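# Pendulum ball knocks down red pin only

## Task

Use the suspended ball as a pendulum to topple the red pin or push it off the elevated deck, while every other pin stays upright on the deck. Before a pin has fallen, nothing except another pin, the ball or the ball's cord may contact it. Ball or cord contact is allowed only if the robot's most recent touch on them happened while the ball was pulled well back from its rest spot, on the side away from the pins. After the red pin is down, the ball or cord may strike standing pins as long as the robot is touching neither. The robot must never touch any pin. The stand, deck and base board form one unattached piece. From the moment the ball is released from its pulled-back spot until the red pin is down, neither the robot nor any item from the bench may touch that piece. Before the red pin is down, no pin may lean far, tip or fall because that piece was bumped or tilted, or while the robot is touching the ball or cord. The robot must also stay off the ball and cord whenever a pin is being struck or leaning far, and for a short time afterwards. Nothing may be placed or knocked off the table. Any violation fails the task, and a result that holds only because the robot is supporting it at the end does not count.

## Robot and tools

ROBOT. Two arms, left_arm and right_arm, each ending in a two-finger gripper. The fingers point along the gripper's own +z axis and close along its y axis. The reported end_effector_position is the spot between the pads when shut; closed fingertips extend about 33 mm past it, open ones about 9 mm. Closing pushes the tips roughly 24 mm further out, so keep that clearance above surfaces.

FRAME. Every result prints each gripper's position (metres) and orientation (quat wxyz) in a single scene frame: origin on the table top midway between the arms, +z up, +x out across the table, left_arm on the +y side. The names left/right do not refer to image sides. Printed positions can be off, especially at long reach.

ROW FORMAT (shared by execute_actions and move). One row is 18 numbers, each in [-1, 1], always both arms: left_arm dx, dy, dz, rx, ry, rz, gripper position, force_limit, speed, then the same nine for right_arm. dx..rz are an offset, not a pose: expressed in that gripper's own axes and measured from its pose at the start of the action (for the first action of a call, the last pose a result showed). Scale: 1.0 equals 0.6 m for dx/dy/dz and 180 degrees for the rotation; rx, ry, rz form one rotation vector. Gripper position is absolute: +1 fully open (140 mm), pads touch near -0.8, -1 closes until blocked. force_limit: -1 about 14 N, 0 about 60 N, +1 about 107 N. speed: -1 about 30 mm/s, 0 about 140, +1 about 250. To leave a gripper unchanged, repeat its previous three numbers; a 0 is a real command.

execute_actions(actions): a list of actions; each action is a list of up to 15 rows, one per 1/30 s step, the last row held if fewer than 15. Each row's offset is from the action's start pose, not from the prior row. An empty list just returns state and images. Each step the commanded pose is clipped to 70 mm and 16 degrees from the measured pose, so large offsets need several actions; orientation is sacrificed before position if both can't be met.

move(target, speed, stop_force, blocking): target is one 18-number row as above, offsets from the pose in the latest result showing one. Each gripper travels in a straight line; both paths finish together, lasting 0.5 to 10 s (cut off at 10 s). speed is metres per second, 0.002 to 0.5, default 0.25 (rotation up to twice that in rad/s). No slowing for obstacles or the other arm; grippers may lag, drift or overshoot speed near full stretch. stop_force (20 to 80 N, same for both arms, not allowed in the first 0.2 s) ends an arm's path when push against its motion rises that much for two steps; that arm backs up two steps and holds. Use it only with slow speeds and without rotating the gripper; omit it when leaving something the gripper presses on. Arms within 1.5 mm and 0.5 degrees of target count as still. blocking=false returns after 0.5 s while motion continues; not combinable with stop_force; other motion commands are refused until wait or stop shows the end. The result adds a move: line: done, off_target, moving, held, fault or contact per arm, plus limits (paced = pose clipped; held = some steps blocked, after which the arm may jump fast).

wait(seconds): 0 to 10; arms keep their last command. stop(): brakes a running move; needs stopping room; fingers continue. zoom_image(camera, region): enlarges [x0, y0, x1, y1] pixels (at most 504 by 504) of one camera's latest image; cameras cam_head_left, cam_head_right, cam_high, cam_low (896x504), cam_left_wrist, cam_right_wrist (504x504). finished_scene(scene): ends the current scene by its number and reports success; irreversible.

RESULT LINES. object_status: 0 moving, 1 blocked while opening, 2 blocked while closing (a grip), 3 reached target or pads met. position_measured is in counts: 3 open, 230 pads touching. Hand target lines show where the controller is driving each gripper. A pose unreachable line names an arm whose command the clearance check altered. MOTOR HOT warns of overheating; OVER-TEMPERATURE FAULT means brakes engaged until cooled. To grip harder while status is 2, raise force_limit and nudge position between -1 and -0.98.

FAULTS. Contact torque at a joint's load limit (waist, shoulder, elbow 145 N m; forearm roll, wrist pitch, wrist roll 36.4 N m) or 150 N of external force anywhere stops that arm for 10 s and drops the rest of the call. Arms are stiff: aiming even slightly past a firm contact can fault. Faster contact strikes harder.

AVOID. Touching any pin with the robot; bumping, tilting or touching the stand/deck/base piece (it is free to slide); touching ball or cord after release or while a pin is hit; arms colliding; dropping or knocking anything off the table; hard slams. Good sequence: grasp the ball or cord gently, draw the ball well back away from the pins, aim it at the red pin, release by opening, then withdraw and keep clear until everything settles before finishing. The world keeps running while you think, holding the last command; objects may occasionally get a brief push.

Each tool is called after ">>>" by a JSON object that holds its "op" and its "data", one argument or row to a line.

## Session

>>> {"op": "execute_actions", "data": {
  "actions": []
}}

Scene clock: 0.00 s.
left_arm: end_effector_position=(+0.6175, +0.1819, +0.1870) position_measured=3 object_status=3 end_effector_quat_wxyz=(+0.045, +0.866, -0.455, +0.203) | right_arm: end_effector_position=(+0.4407, -0.1378, +0.0999) position_measured=3 object_status=3 end_effector_quat_wxyz=(-0.224, +0.902, +0.356, -0.098)
Joint positions: left_arm=[-0.188  0.07  -0.216  0.325 -0.985  0.453] | right_arm=[ 0.282  0.466  0.27  -0.436 -1.612  2.045]
Joint velocities: left_arm=[ 0.     0.     0.    -0.001 -0.    -0.   ] | right_arm=[ 0.     0.     0.001  0.    -0.     0.001]
Hand target (left_arm): +0.618, +0.182, +0.187; +0.045, +0.866, -0.455, +0.203
Hand target (right_arm): +0.441, -0.138, +0.100; -0.224, +0.902, +0.356, -0.098

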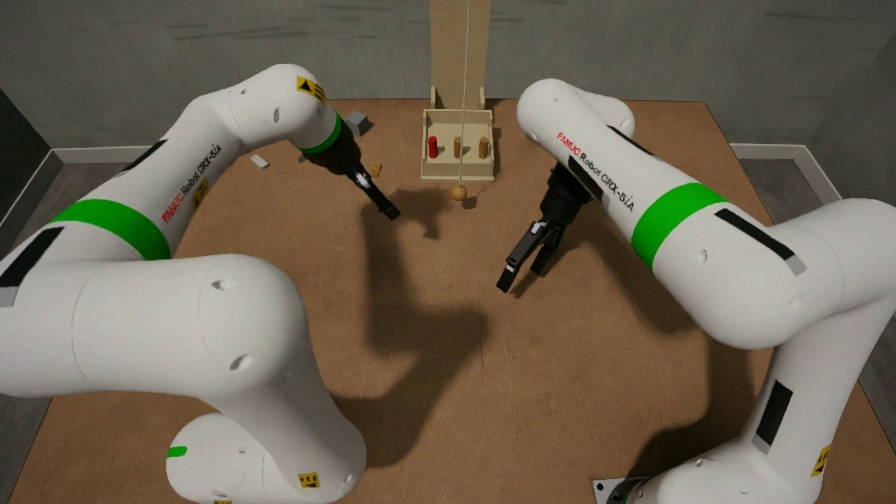

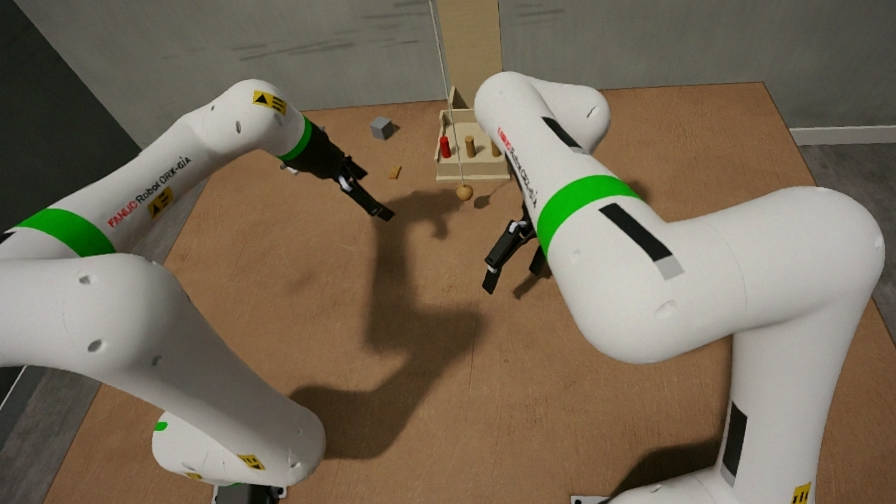

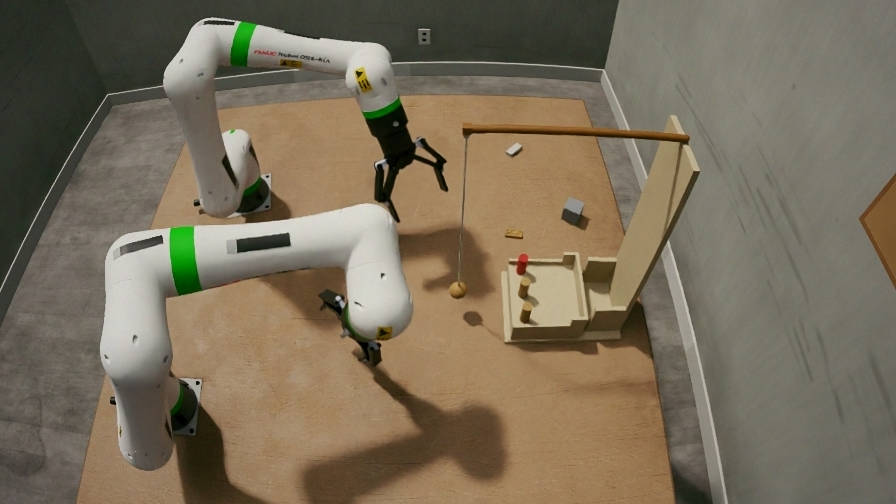

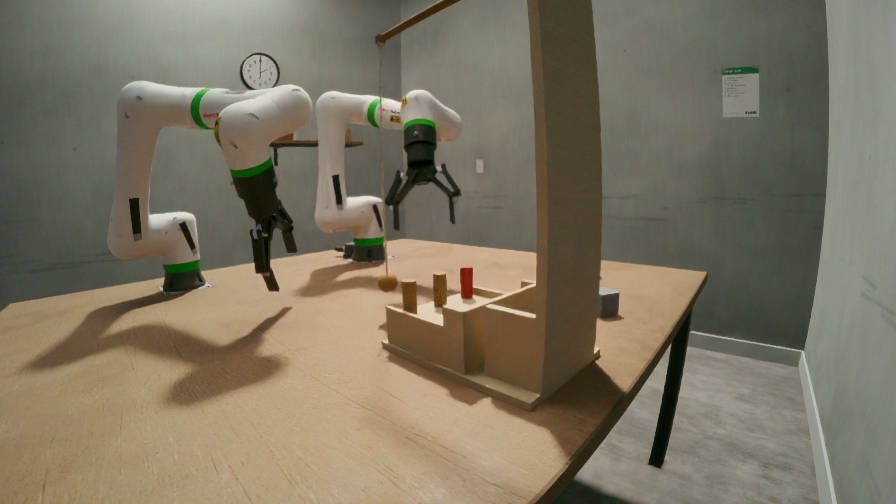

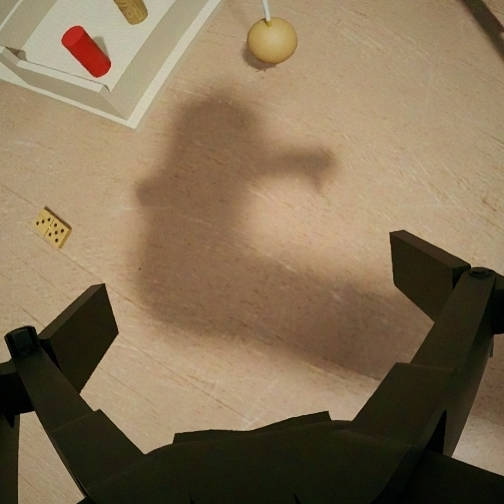

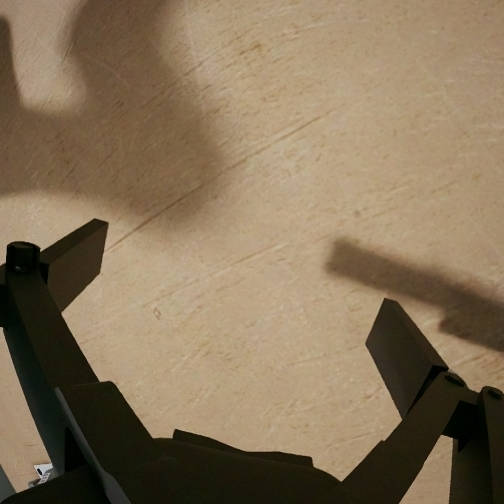

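>>> {"op": "move", "data": {
  "target": [0,0,-0.25,0,0,0,1,0,0,0,0,0,-0.186,0.273,0.032,1,0,0]
}}

Scene clock: 12.27 s.
left_arm: end_effector_position=(+0.5707, +0.2211, +0.3240) position_measured=3 object_status=3 end_effector_quat_wxyz=(+0.045, +0.866, -0.455, +0.203) | right_arm: end_effector_position=(+0.4404, -0.1371, +0.1010) position_measured=3 object_status=3 end_effector_quat_wxyz=(-0.088, +0.904, +0.204, +0.364)
Joint positions: left_arm=[-0.088 -0.078 -0.04   0.31  -1.324  0.459] | right_arm=[ 0.514 -0.301 -1.072  1.044 -0.068  0.452]
Joint velocities: left_arm=[-0.     0.     0.001 -0.001 -0.     0.001] | right_arm=[-0.177  0.002 -0.069  0.495  0.129 -0.371]
Hand target (left_arm): +0.571, +0.221, +0.324; +0.045, +0.866, -0.455, +0.203
Hand target (right_arm): +0.440, -0.137, +0.101; -0.088, +0.904, +0.204, +0.365
Off the commanded pose (left_arm): 0.000 m, 0 deg.
Off the commanded pose (right_arm): 0.001 m, 1 deg.
move: done

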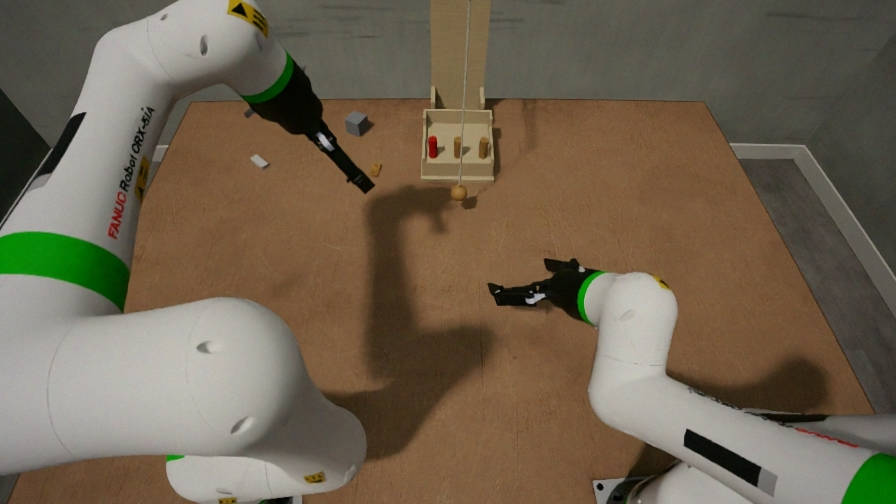

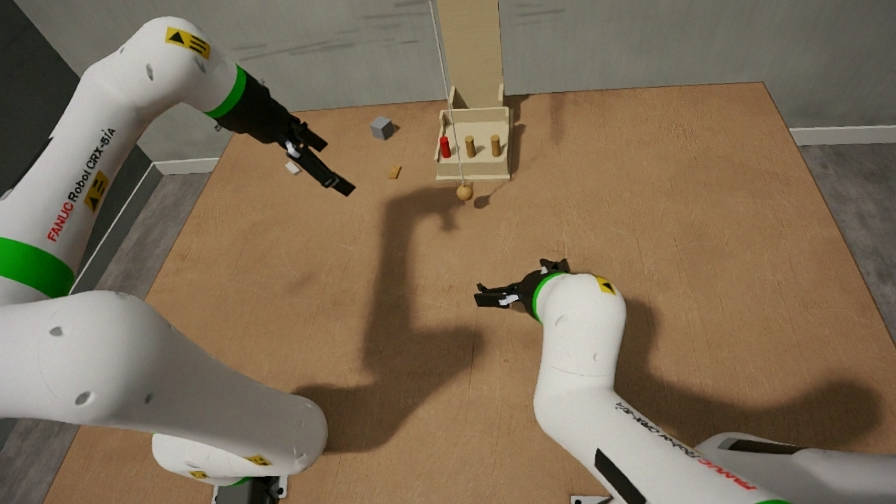

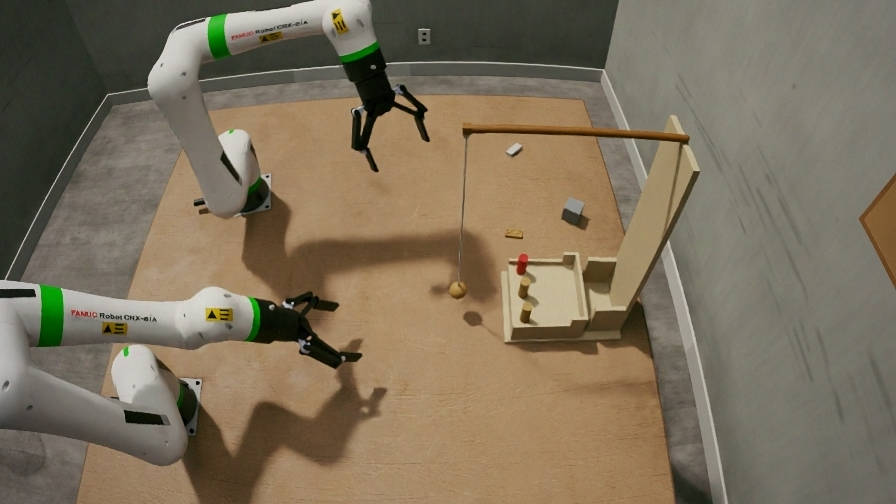

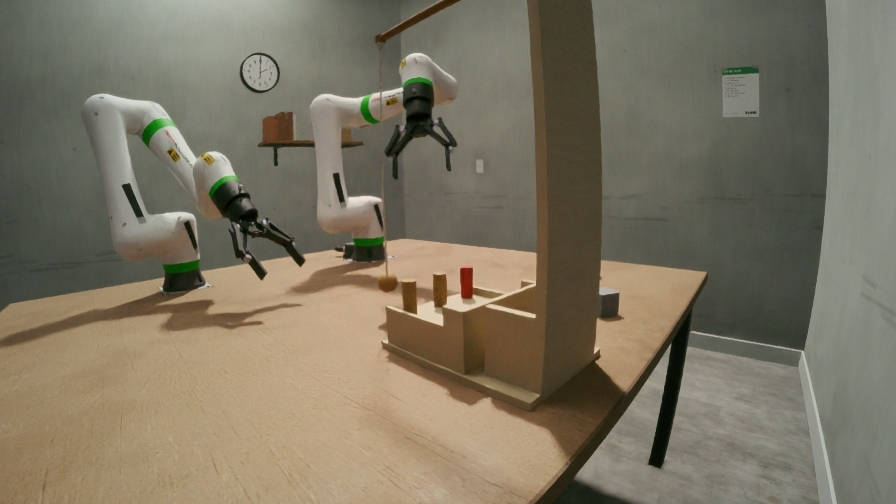

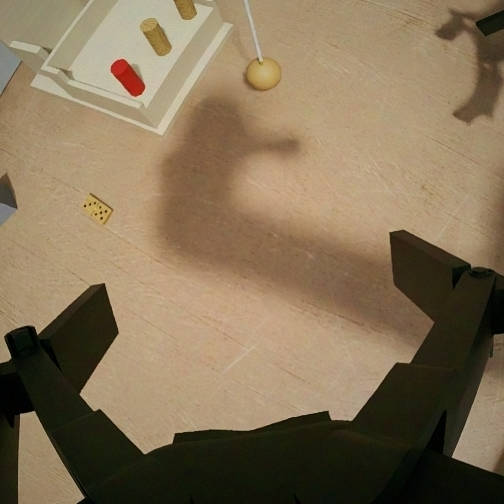

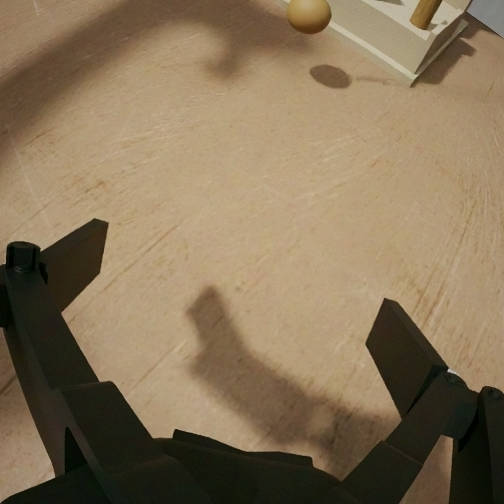

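>>> {"op": "move", "data": {
  "target": [0,0,0,0,0,0,1,0,0,0.236,0,0.236,0,-0.083,0,1,0,0]
}}

Scene clock: 17.47 s.
left_arm: end_effector_position=(+0.5707, +0.2211, +0.3240) position_measured=3 object_status=3 end_effector_quat_wxyz=(+0.045, +0.866, -0.455, +0.203) | right_arm: end_effector_position=(+0.6207, -0.0503, +0.0968) position_measured=3 object_status=3 end_effector_quat_wxyz=(-0.061, +0.944, +0.214, +0.243)
Joint positions: left_arm=[-0.088 -0.078 -0.04   0.31  -1.324  0.459] | right_arm=[ 0.583  0.331 -0.096  0.117 -0.645  1.327]
Joint velocities: left_arm=[-0.    -0.    -0.     0.001  0.001 -0.   ] | right_arm=[-0.    -0.     0.001 -0.001 -0.001  0.003]
Hand target (left_arm): +0.571, +0.221, +0.324; +0.045, +0.866, -0.455, +0.203
Hand target (right_arm): +0.621, -0.050, +0.097; -0.061, +0.944, +0.214, +0.243
Off the commanded pose (left_arm): 0.000 m, 0 deg.
Off the commanded pose (right_arm): 0.001 m, 0 deg.
move: done

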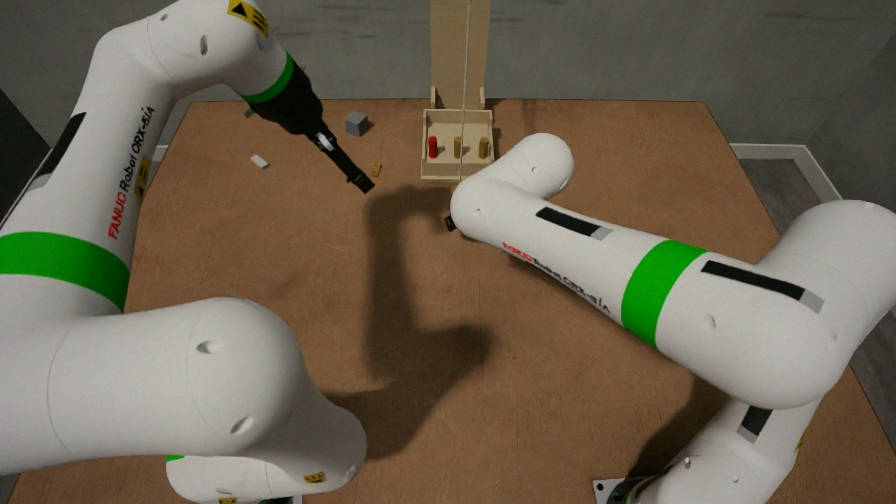

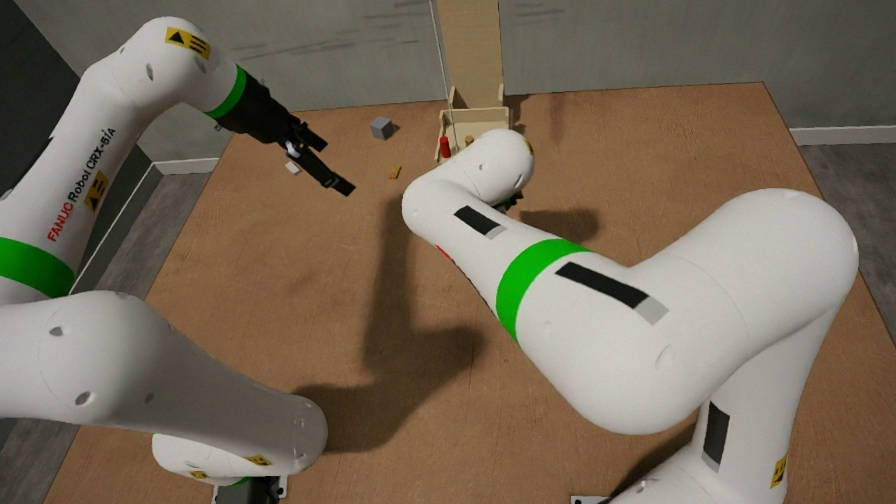

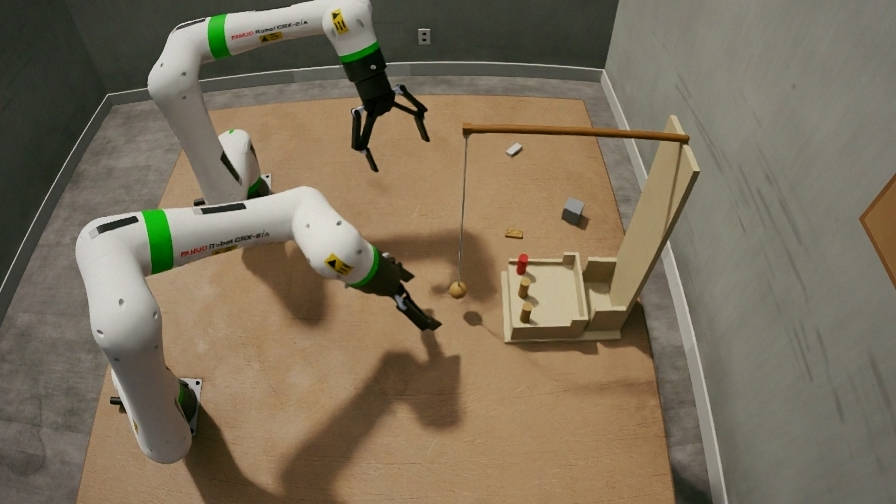

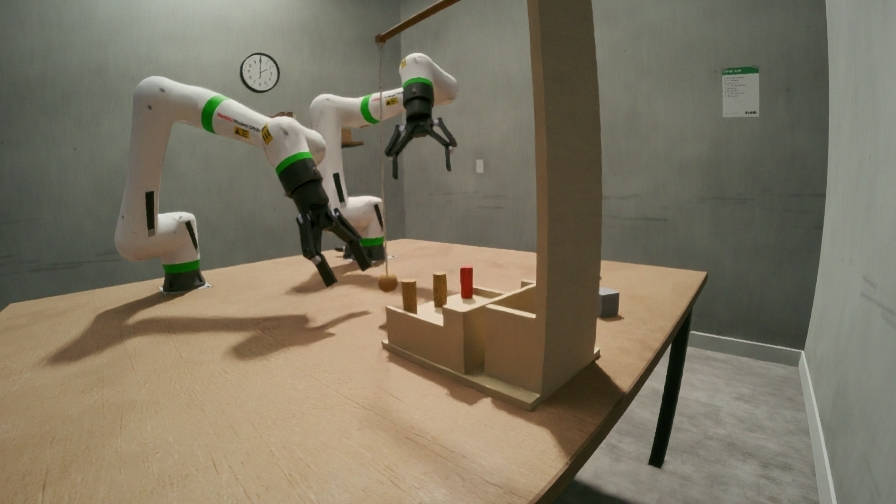

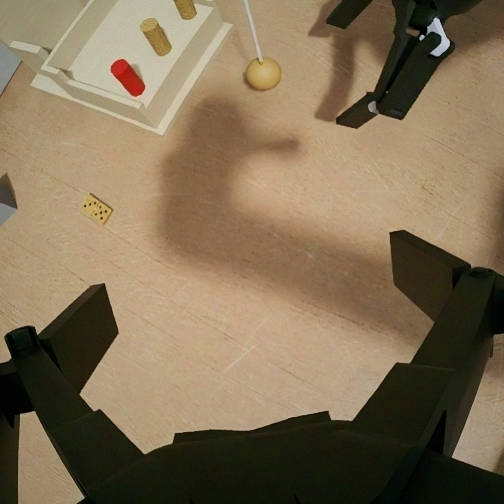

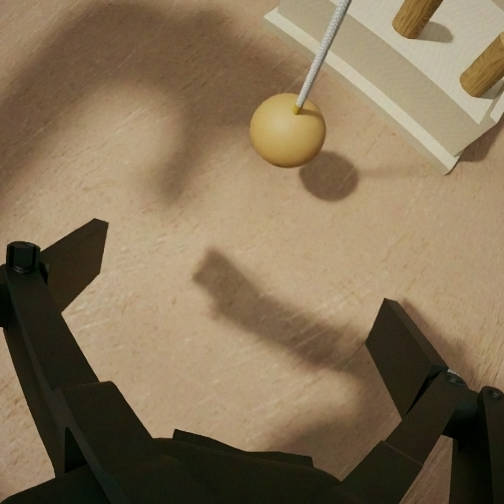

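>>> {"op": "move", "data": {
  "target": [0,0,0,0,0,0,1,0,0,0.104,0,0.087,0,0,0,1,0,0],
  "speed": 0.12
}}

Scene clock: 20.73 s.
left_arm: end_effector_position=(+0.5707, +0.2211, +0.3240) position_measured=3 object_status=3 end_effector_quat_wxyz=(+0.045, +0.866, -0.455, +0.203) | right_arm: end_effector_position=(+0.6925, -0.0155, +0.0813) position_measured=3 object_status=3 end_effector_quat_wxyz=(-0.061, +0.944, +0.214, +0.243)
Joint positions: left_arm=[-0.088 -0.078 -0.04   0.31  -1.324  0.459] | right_arm=[ 0.562  0.531  0.157  0.095 -0.696  1.366]
Joint velocities: left_arm=[-0.     0.    -0.002 -0.001 -0.    -0.001] | right_arm=[-0.    -0.     0.    -0.002 -0.     0.003]
Hand target (left_arm): +0.571, +0.221, +0.324; +0.045, +0.866, -0.455, +0.203
Hand target (right_arm): +0.693, -0.016, +0.081; -0.061, +0.944, +0.214, +0.243
Off the commanded pose (left_arm): 0.000 m, 0 deg.
Off the commanded pose (right_arm): 0.000 m, 0 deg.
move: done

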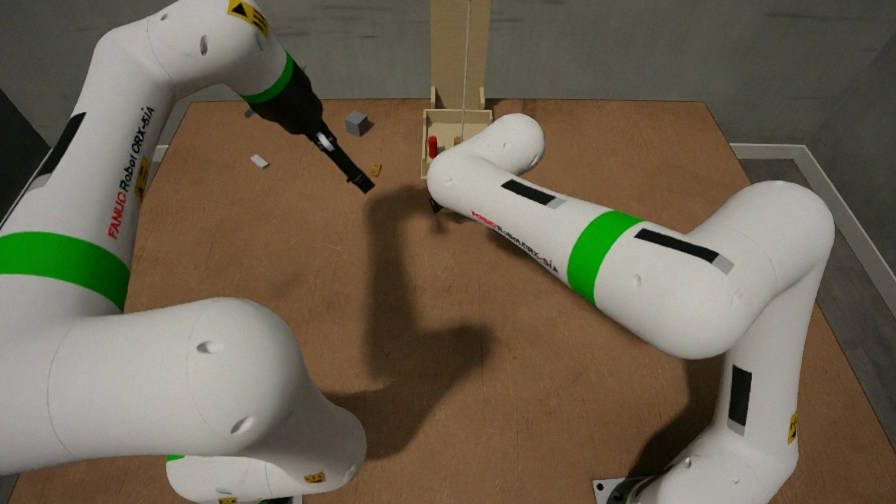

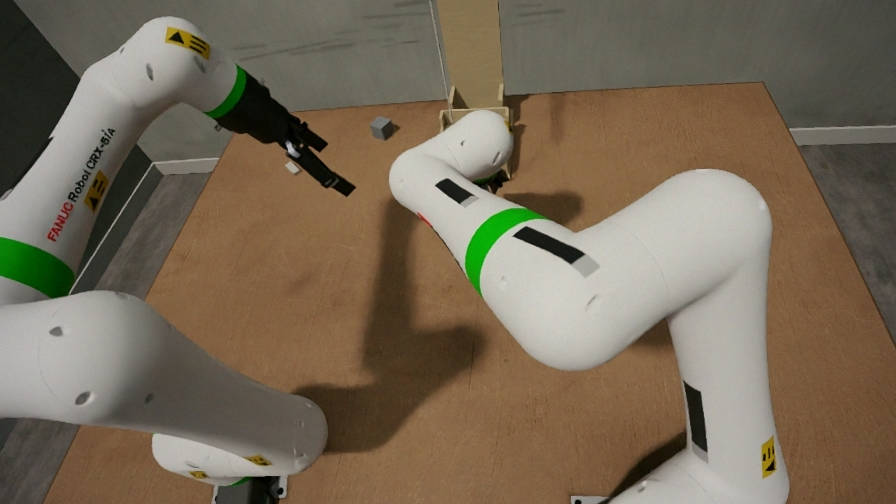

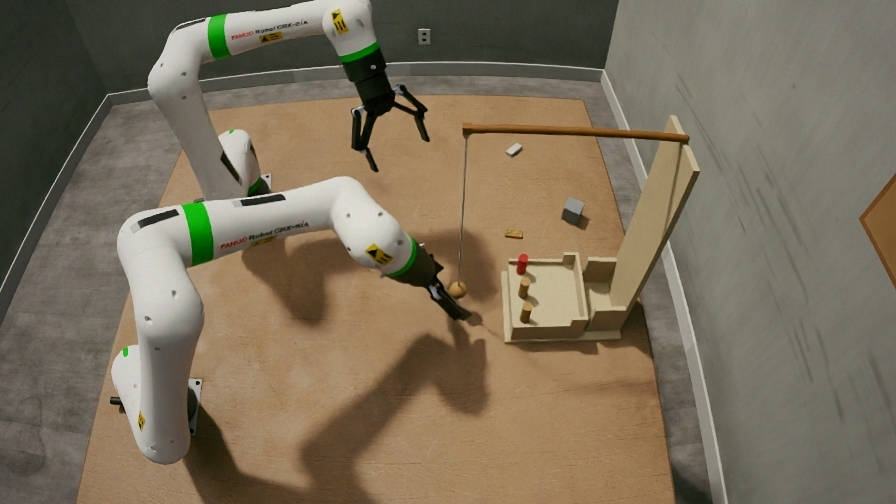

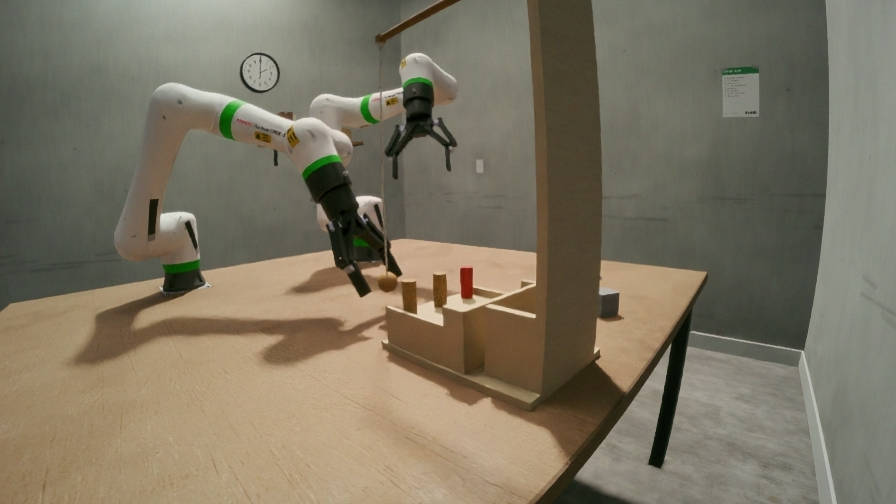

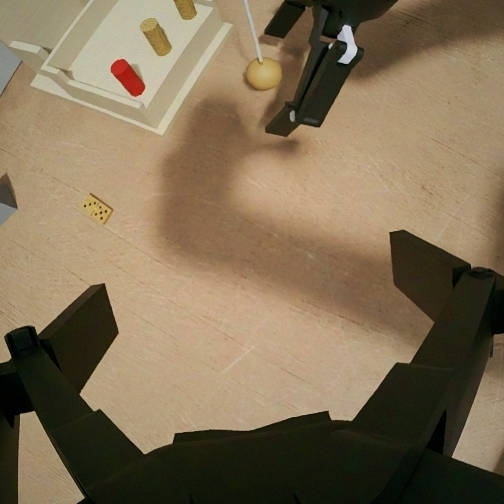

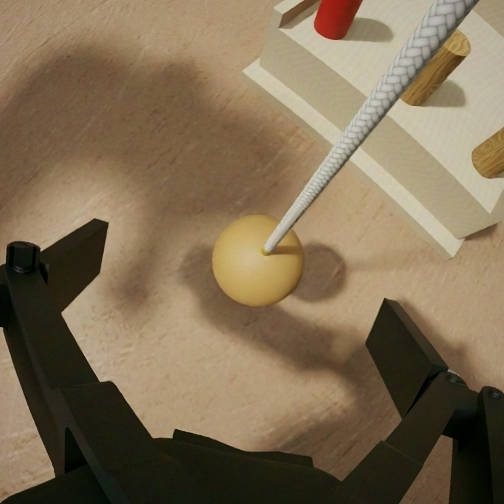

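>>> {"op": "move", "data": {
  "target": [0,0,0,0,0,0,1,0,0,0.035,0.008,0.01,0,0,0,1,0,0],
  "speed": 0.08
}}

>>> {"op": "move", "data": {
  "target": [0,0,0,0,0,0,1,0,0,0,0,0,0,0,0,-1,-0.8,0]
}}

Scene clock: 25.77 s.
left_arm: end_effector_position=(+0.5707, +0.2211, +0.3240) position_measured=3 object_status=3 end_effector_quat_wxyz=(+0.045, +0.866, -0.455, +0.203) | right_arm: end_effector_position=(+0.7137, -0.0107, +0.0861) position_measured=3 object_status=3 end_effector_quat_wxyz=(-0.061, +0.944, +0.214, +0.243)
Joint positions: left_arm=[-0.088 -0.078 -0.04   0.31  -1.324  0.459] | right_arm=[ 0.55   0.579  0.247  0.082 -0.736  1.389]
Joint velocities: left_arm=[-0.     0.     0.002 -0.001 -0.    -0.   ] | right_arm=[-0.     0.001 -0.     0.    -0.     0.001]
Hand target (left_arm): +0.571, +0.221, +0.324; +0.045, +0.866, -0.455, +0.203
Hand target (right_arm): +0.714, -0.011, +0.086; -0.061, +0.944, +0.214, +0.243
Off the commanded pose (left_arm): 0.000 m, 0 deg.
Off the commanded pose (right_arm): 0.000 m, 0 deg.
move: done

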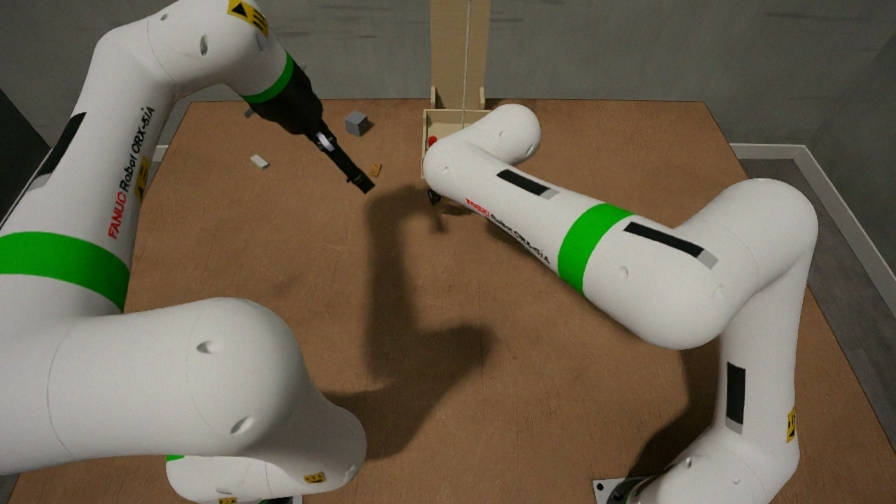

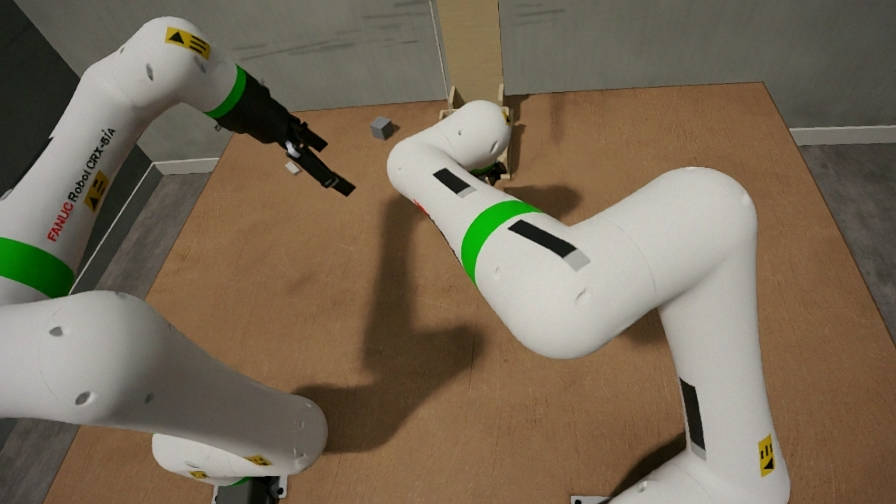

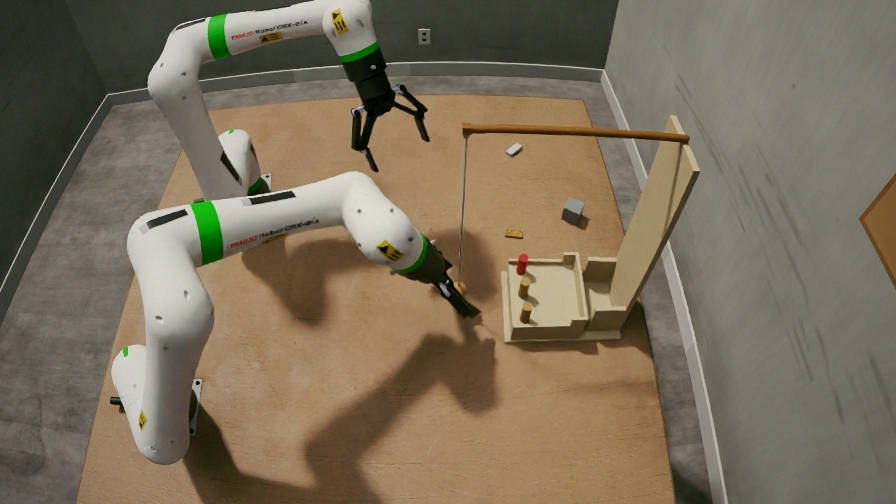

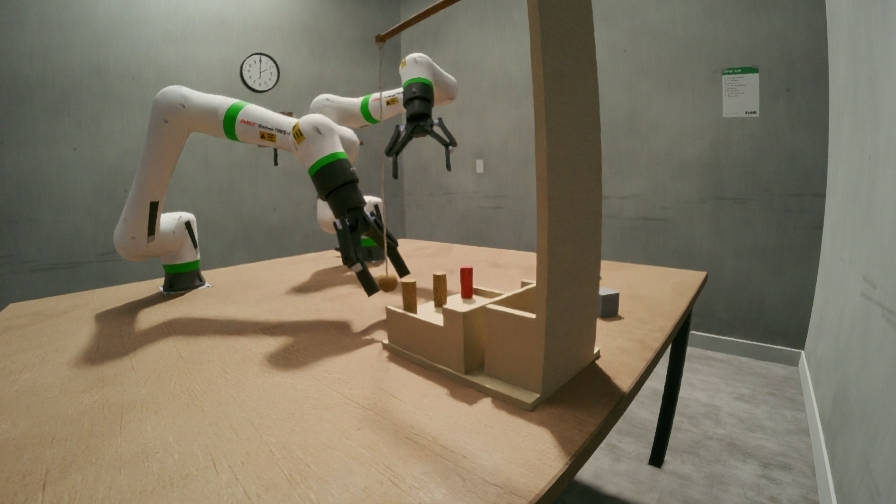

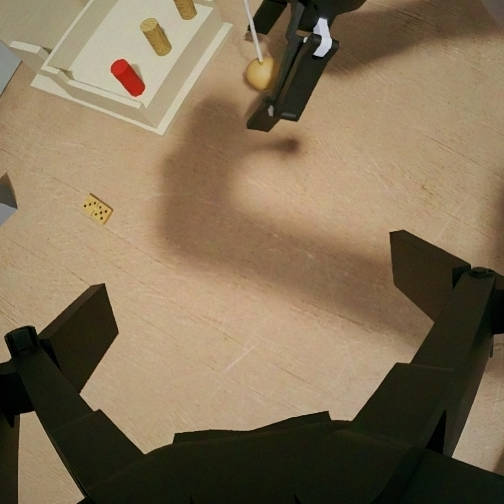

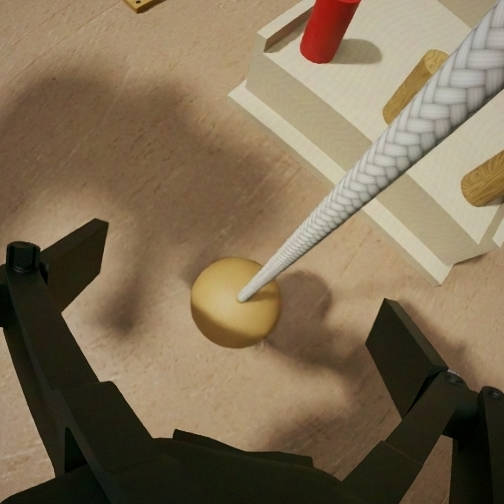

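Scene clock: 26.73 s.
left_arm: end_effector_position=(+0.5707, +0.2211, +0.3240) position_measured=3 object_status=3 end_effector_quat_wxyz=(+0.045, +0.866, -0.455, +0.203) | right_arm: end_effector_position=(+0.7137, -0.0107, +0.0861) position_measured=168 object_status=2 end_effector_quat_wxyz=(-0.061, +0.944, +0.214, +0.243)
Joint positions: left_arm=[-0.088 -0.078 -0.04   0.31  -1.324  0.459] | right_arm=[ 0.55   0.579  0.247  0.082 -0.736  1.389]
Joint velocities: left_arm=[-0.    -0.     0.    -0.    -0.001  0.   ] | right_arm=[ 0.001  0.    -0.001 -0.001 -0.     0.   ]
Hand target (left_arm): +0.571, +0.221, +0.324; +0.045, +0.866, -0.455, +0.203
Hand target (right_arm): +0.714, -0.011, +0.086; -0.061, +0.944, +0.214, +0.243
Off the commanded pose (left_arm): 0.000 m, 0 deg.
Off the commanded pose (right_arm): 0.000 m, 0 deg.
move: done

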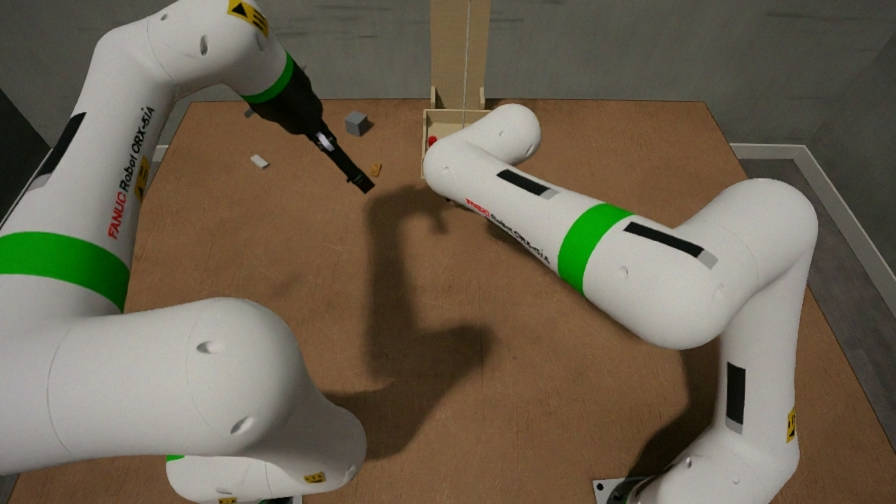

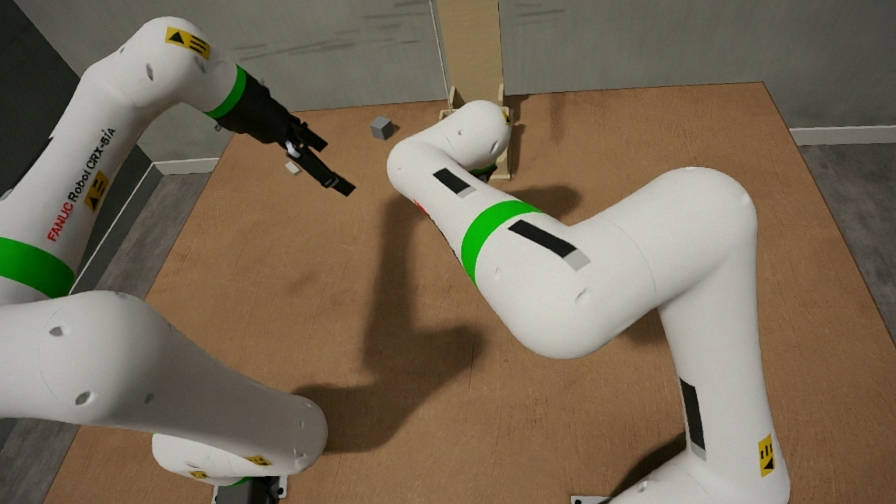

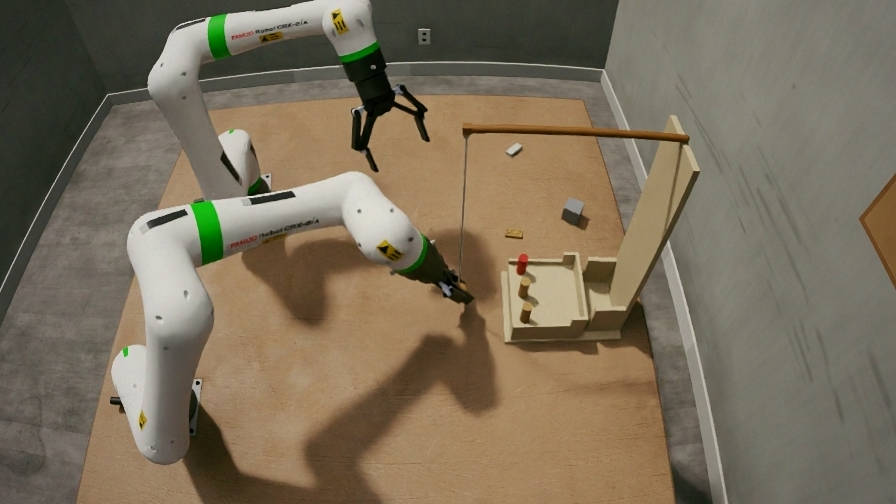

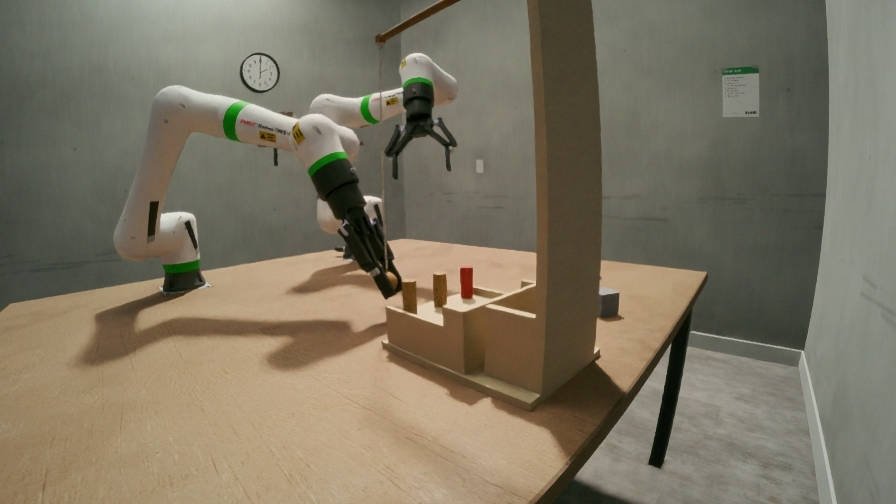

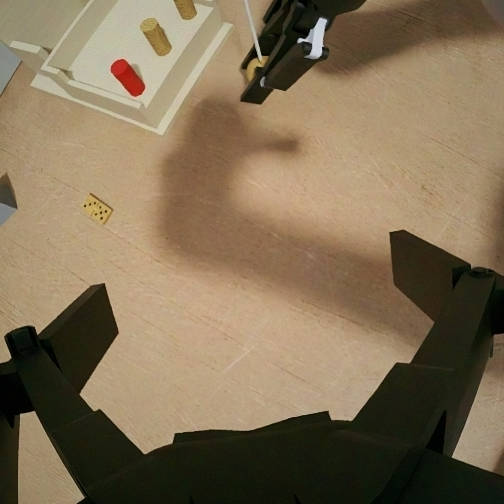

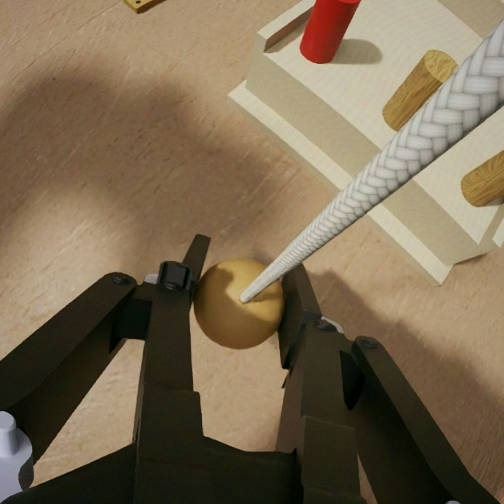

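>>> {"op": "move", "data": {
  "target": [0,0,0,0,0,0,1,0,0,-0.325,-0.012,-0.342,0,0,0,-1,-0.8,0],
  "speed": 0.15
}}

Scene clock: 33.27 s.
left_arm: end_effector_position=(+0.5707, +0.2211, +0.3240) position_measured=3 object_status=3 end_effector_quat_wxyz=(+0.045, +0.866, -0.455, +0.203) | right_arm: end_effector_position=(+0.4679, -0.1222, +0.1717) position_measured=168 object_status=2 end_effector_quat_wxyz=(-0.061, +0.944, +0.214, +0.243)
Joint positions: left_arm=[-0.088 -0.078 -0.04   0.31  -1.324  0.459] | right_arm=[ 0.662 -0.151 -0.448  0.154 -0.783  1.241]
Joint velocities: left_arm=[-0.     0.     0.     0.     0.001 -0.   ] | right_arm=[ 0.     0.001  0.    -0.001  0.     0.   ]
Hand target (left_arm): +0.571, +0.221, +0.324; +0.045, +0.866, -0.455, +0.203
Hand target (right_arm): +0.468, -0.122, +0.172; -0.061, +0.944, +0.214, +0.243
Off the commanded pose (left_arm): 0.000 m, 0 deg.
Off the commanded pose (right_arm): 0.001 m, 0 deg.
move: done

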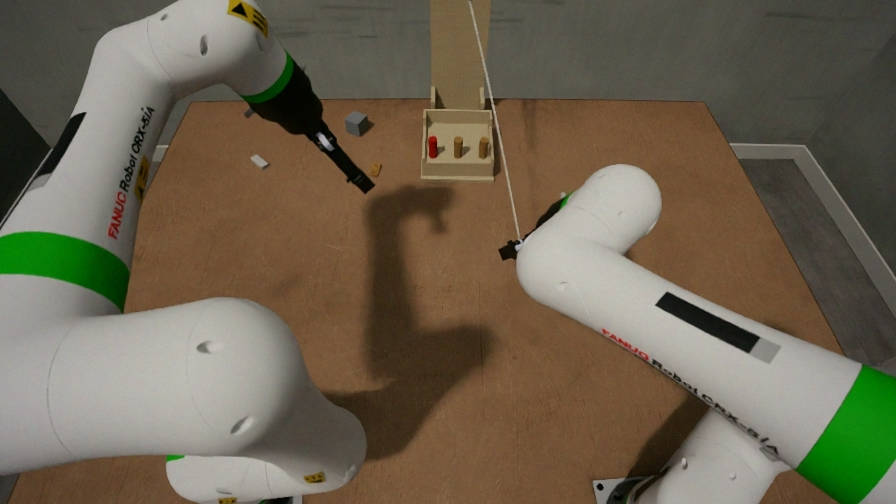

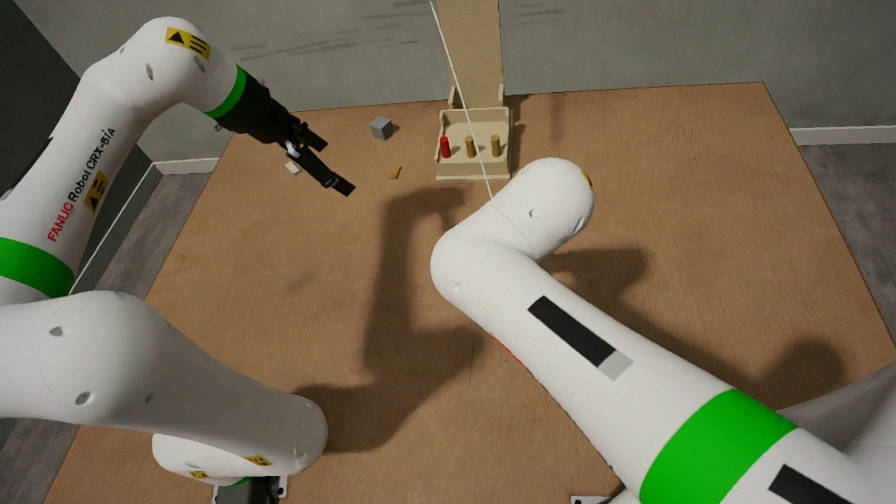

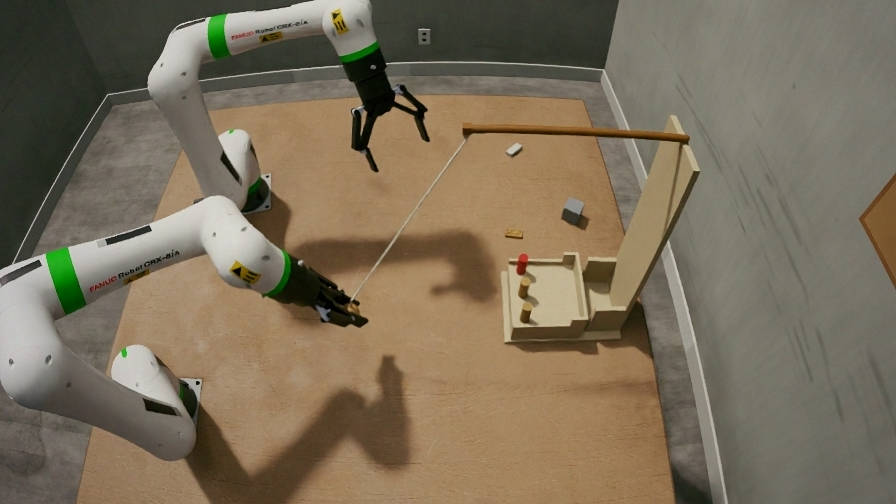

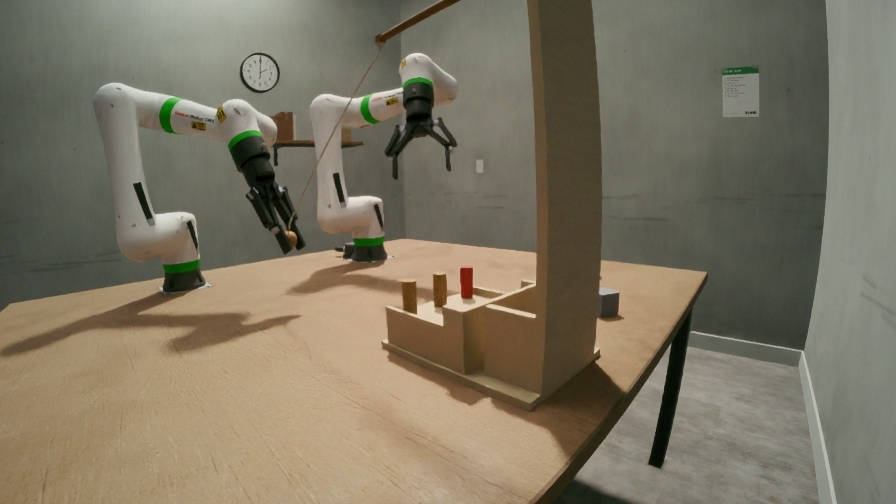

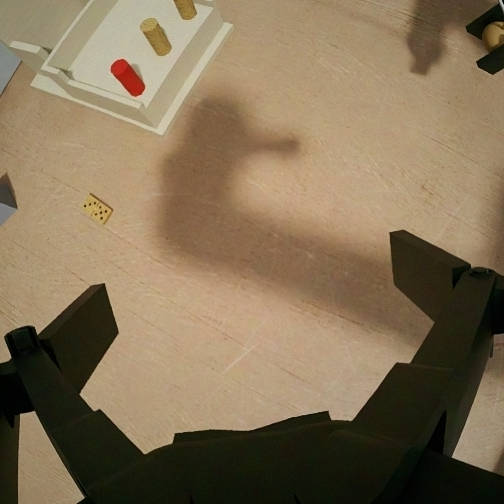

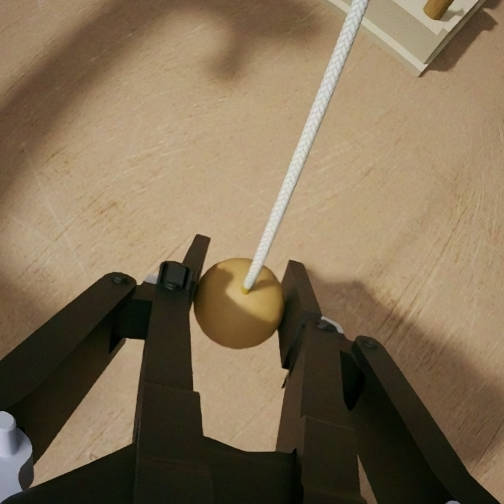

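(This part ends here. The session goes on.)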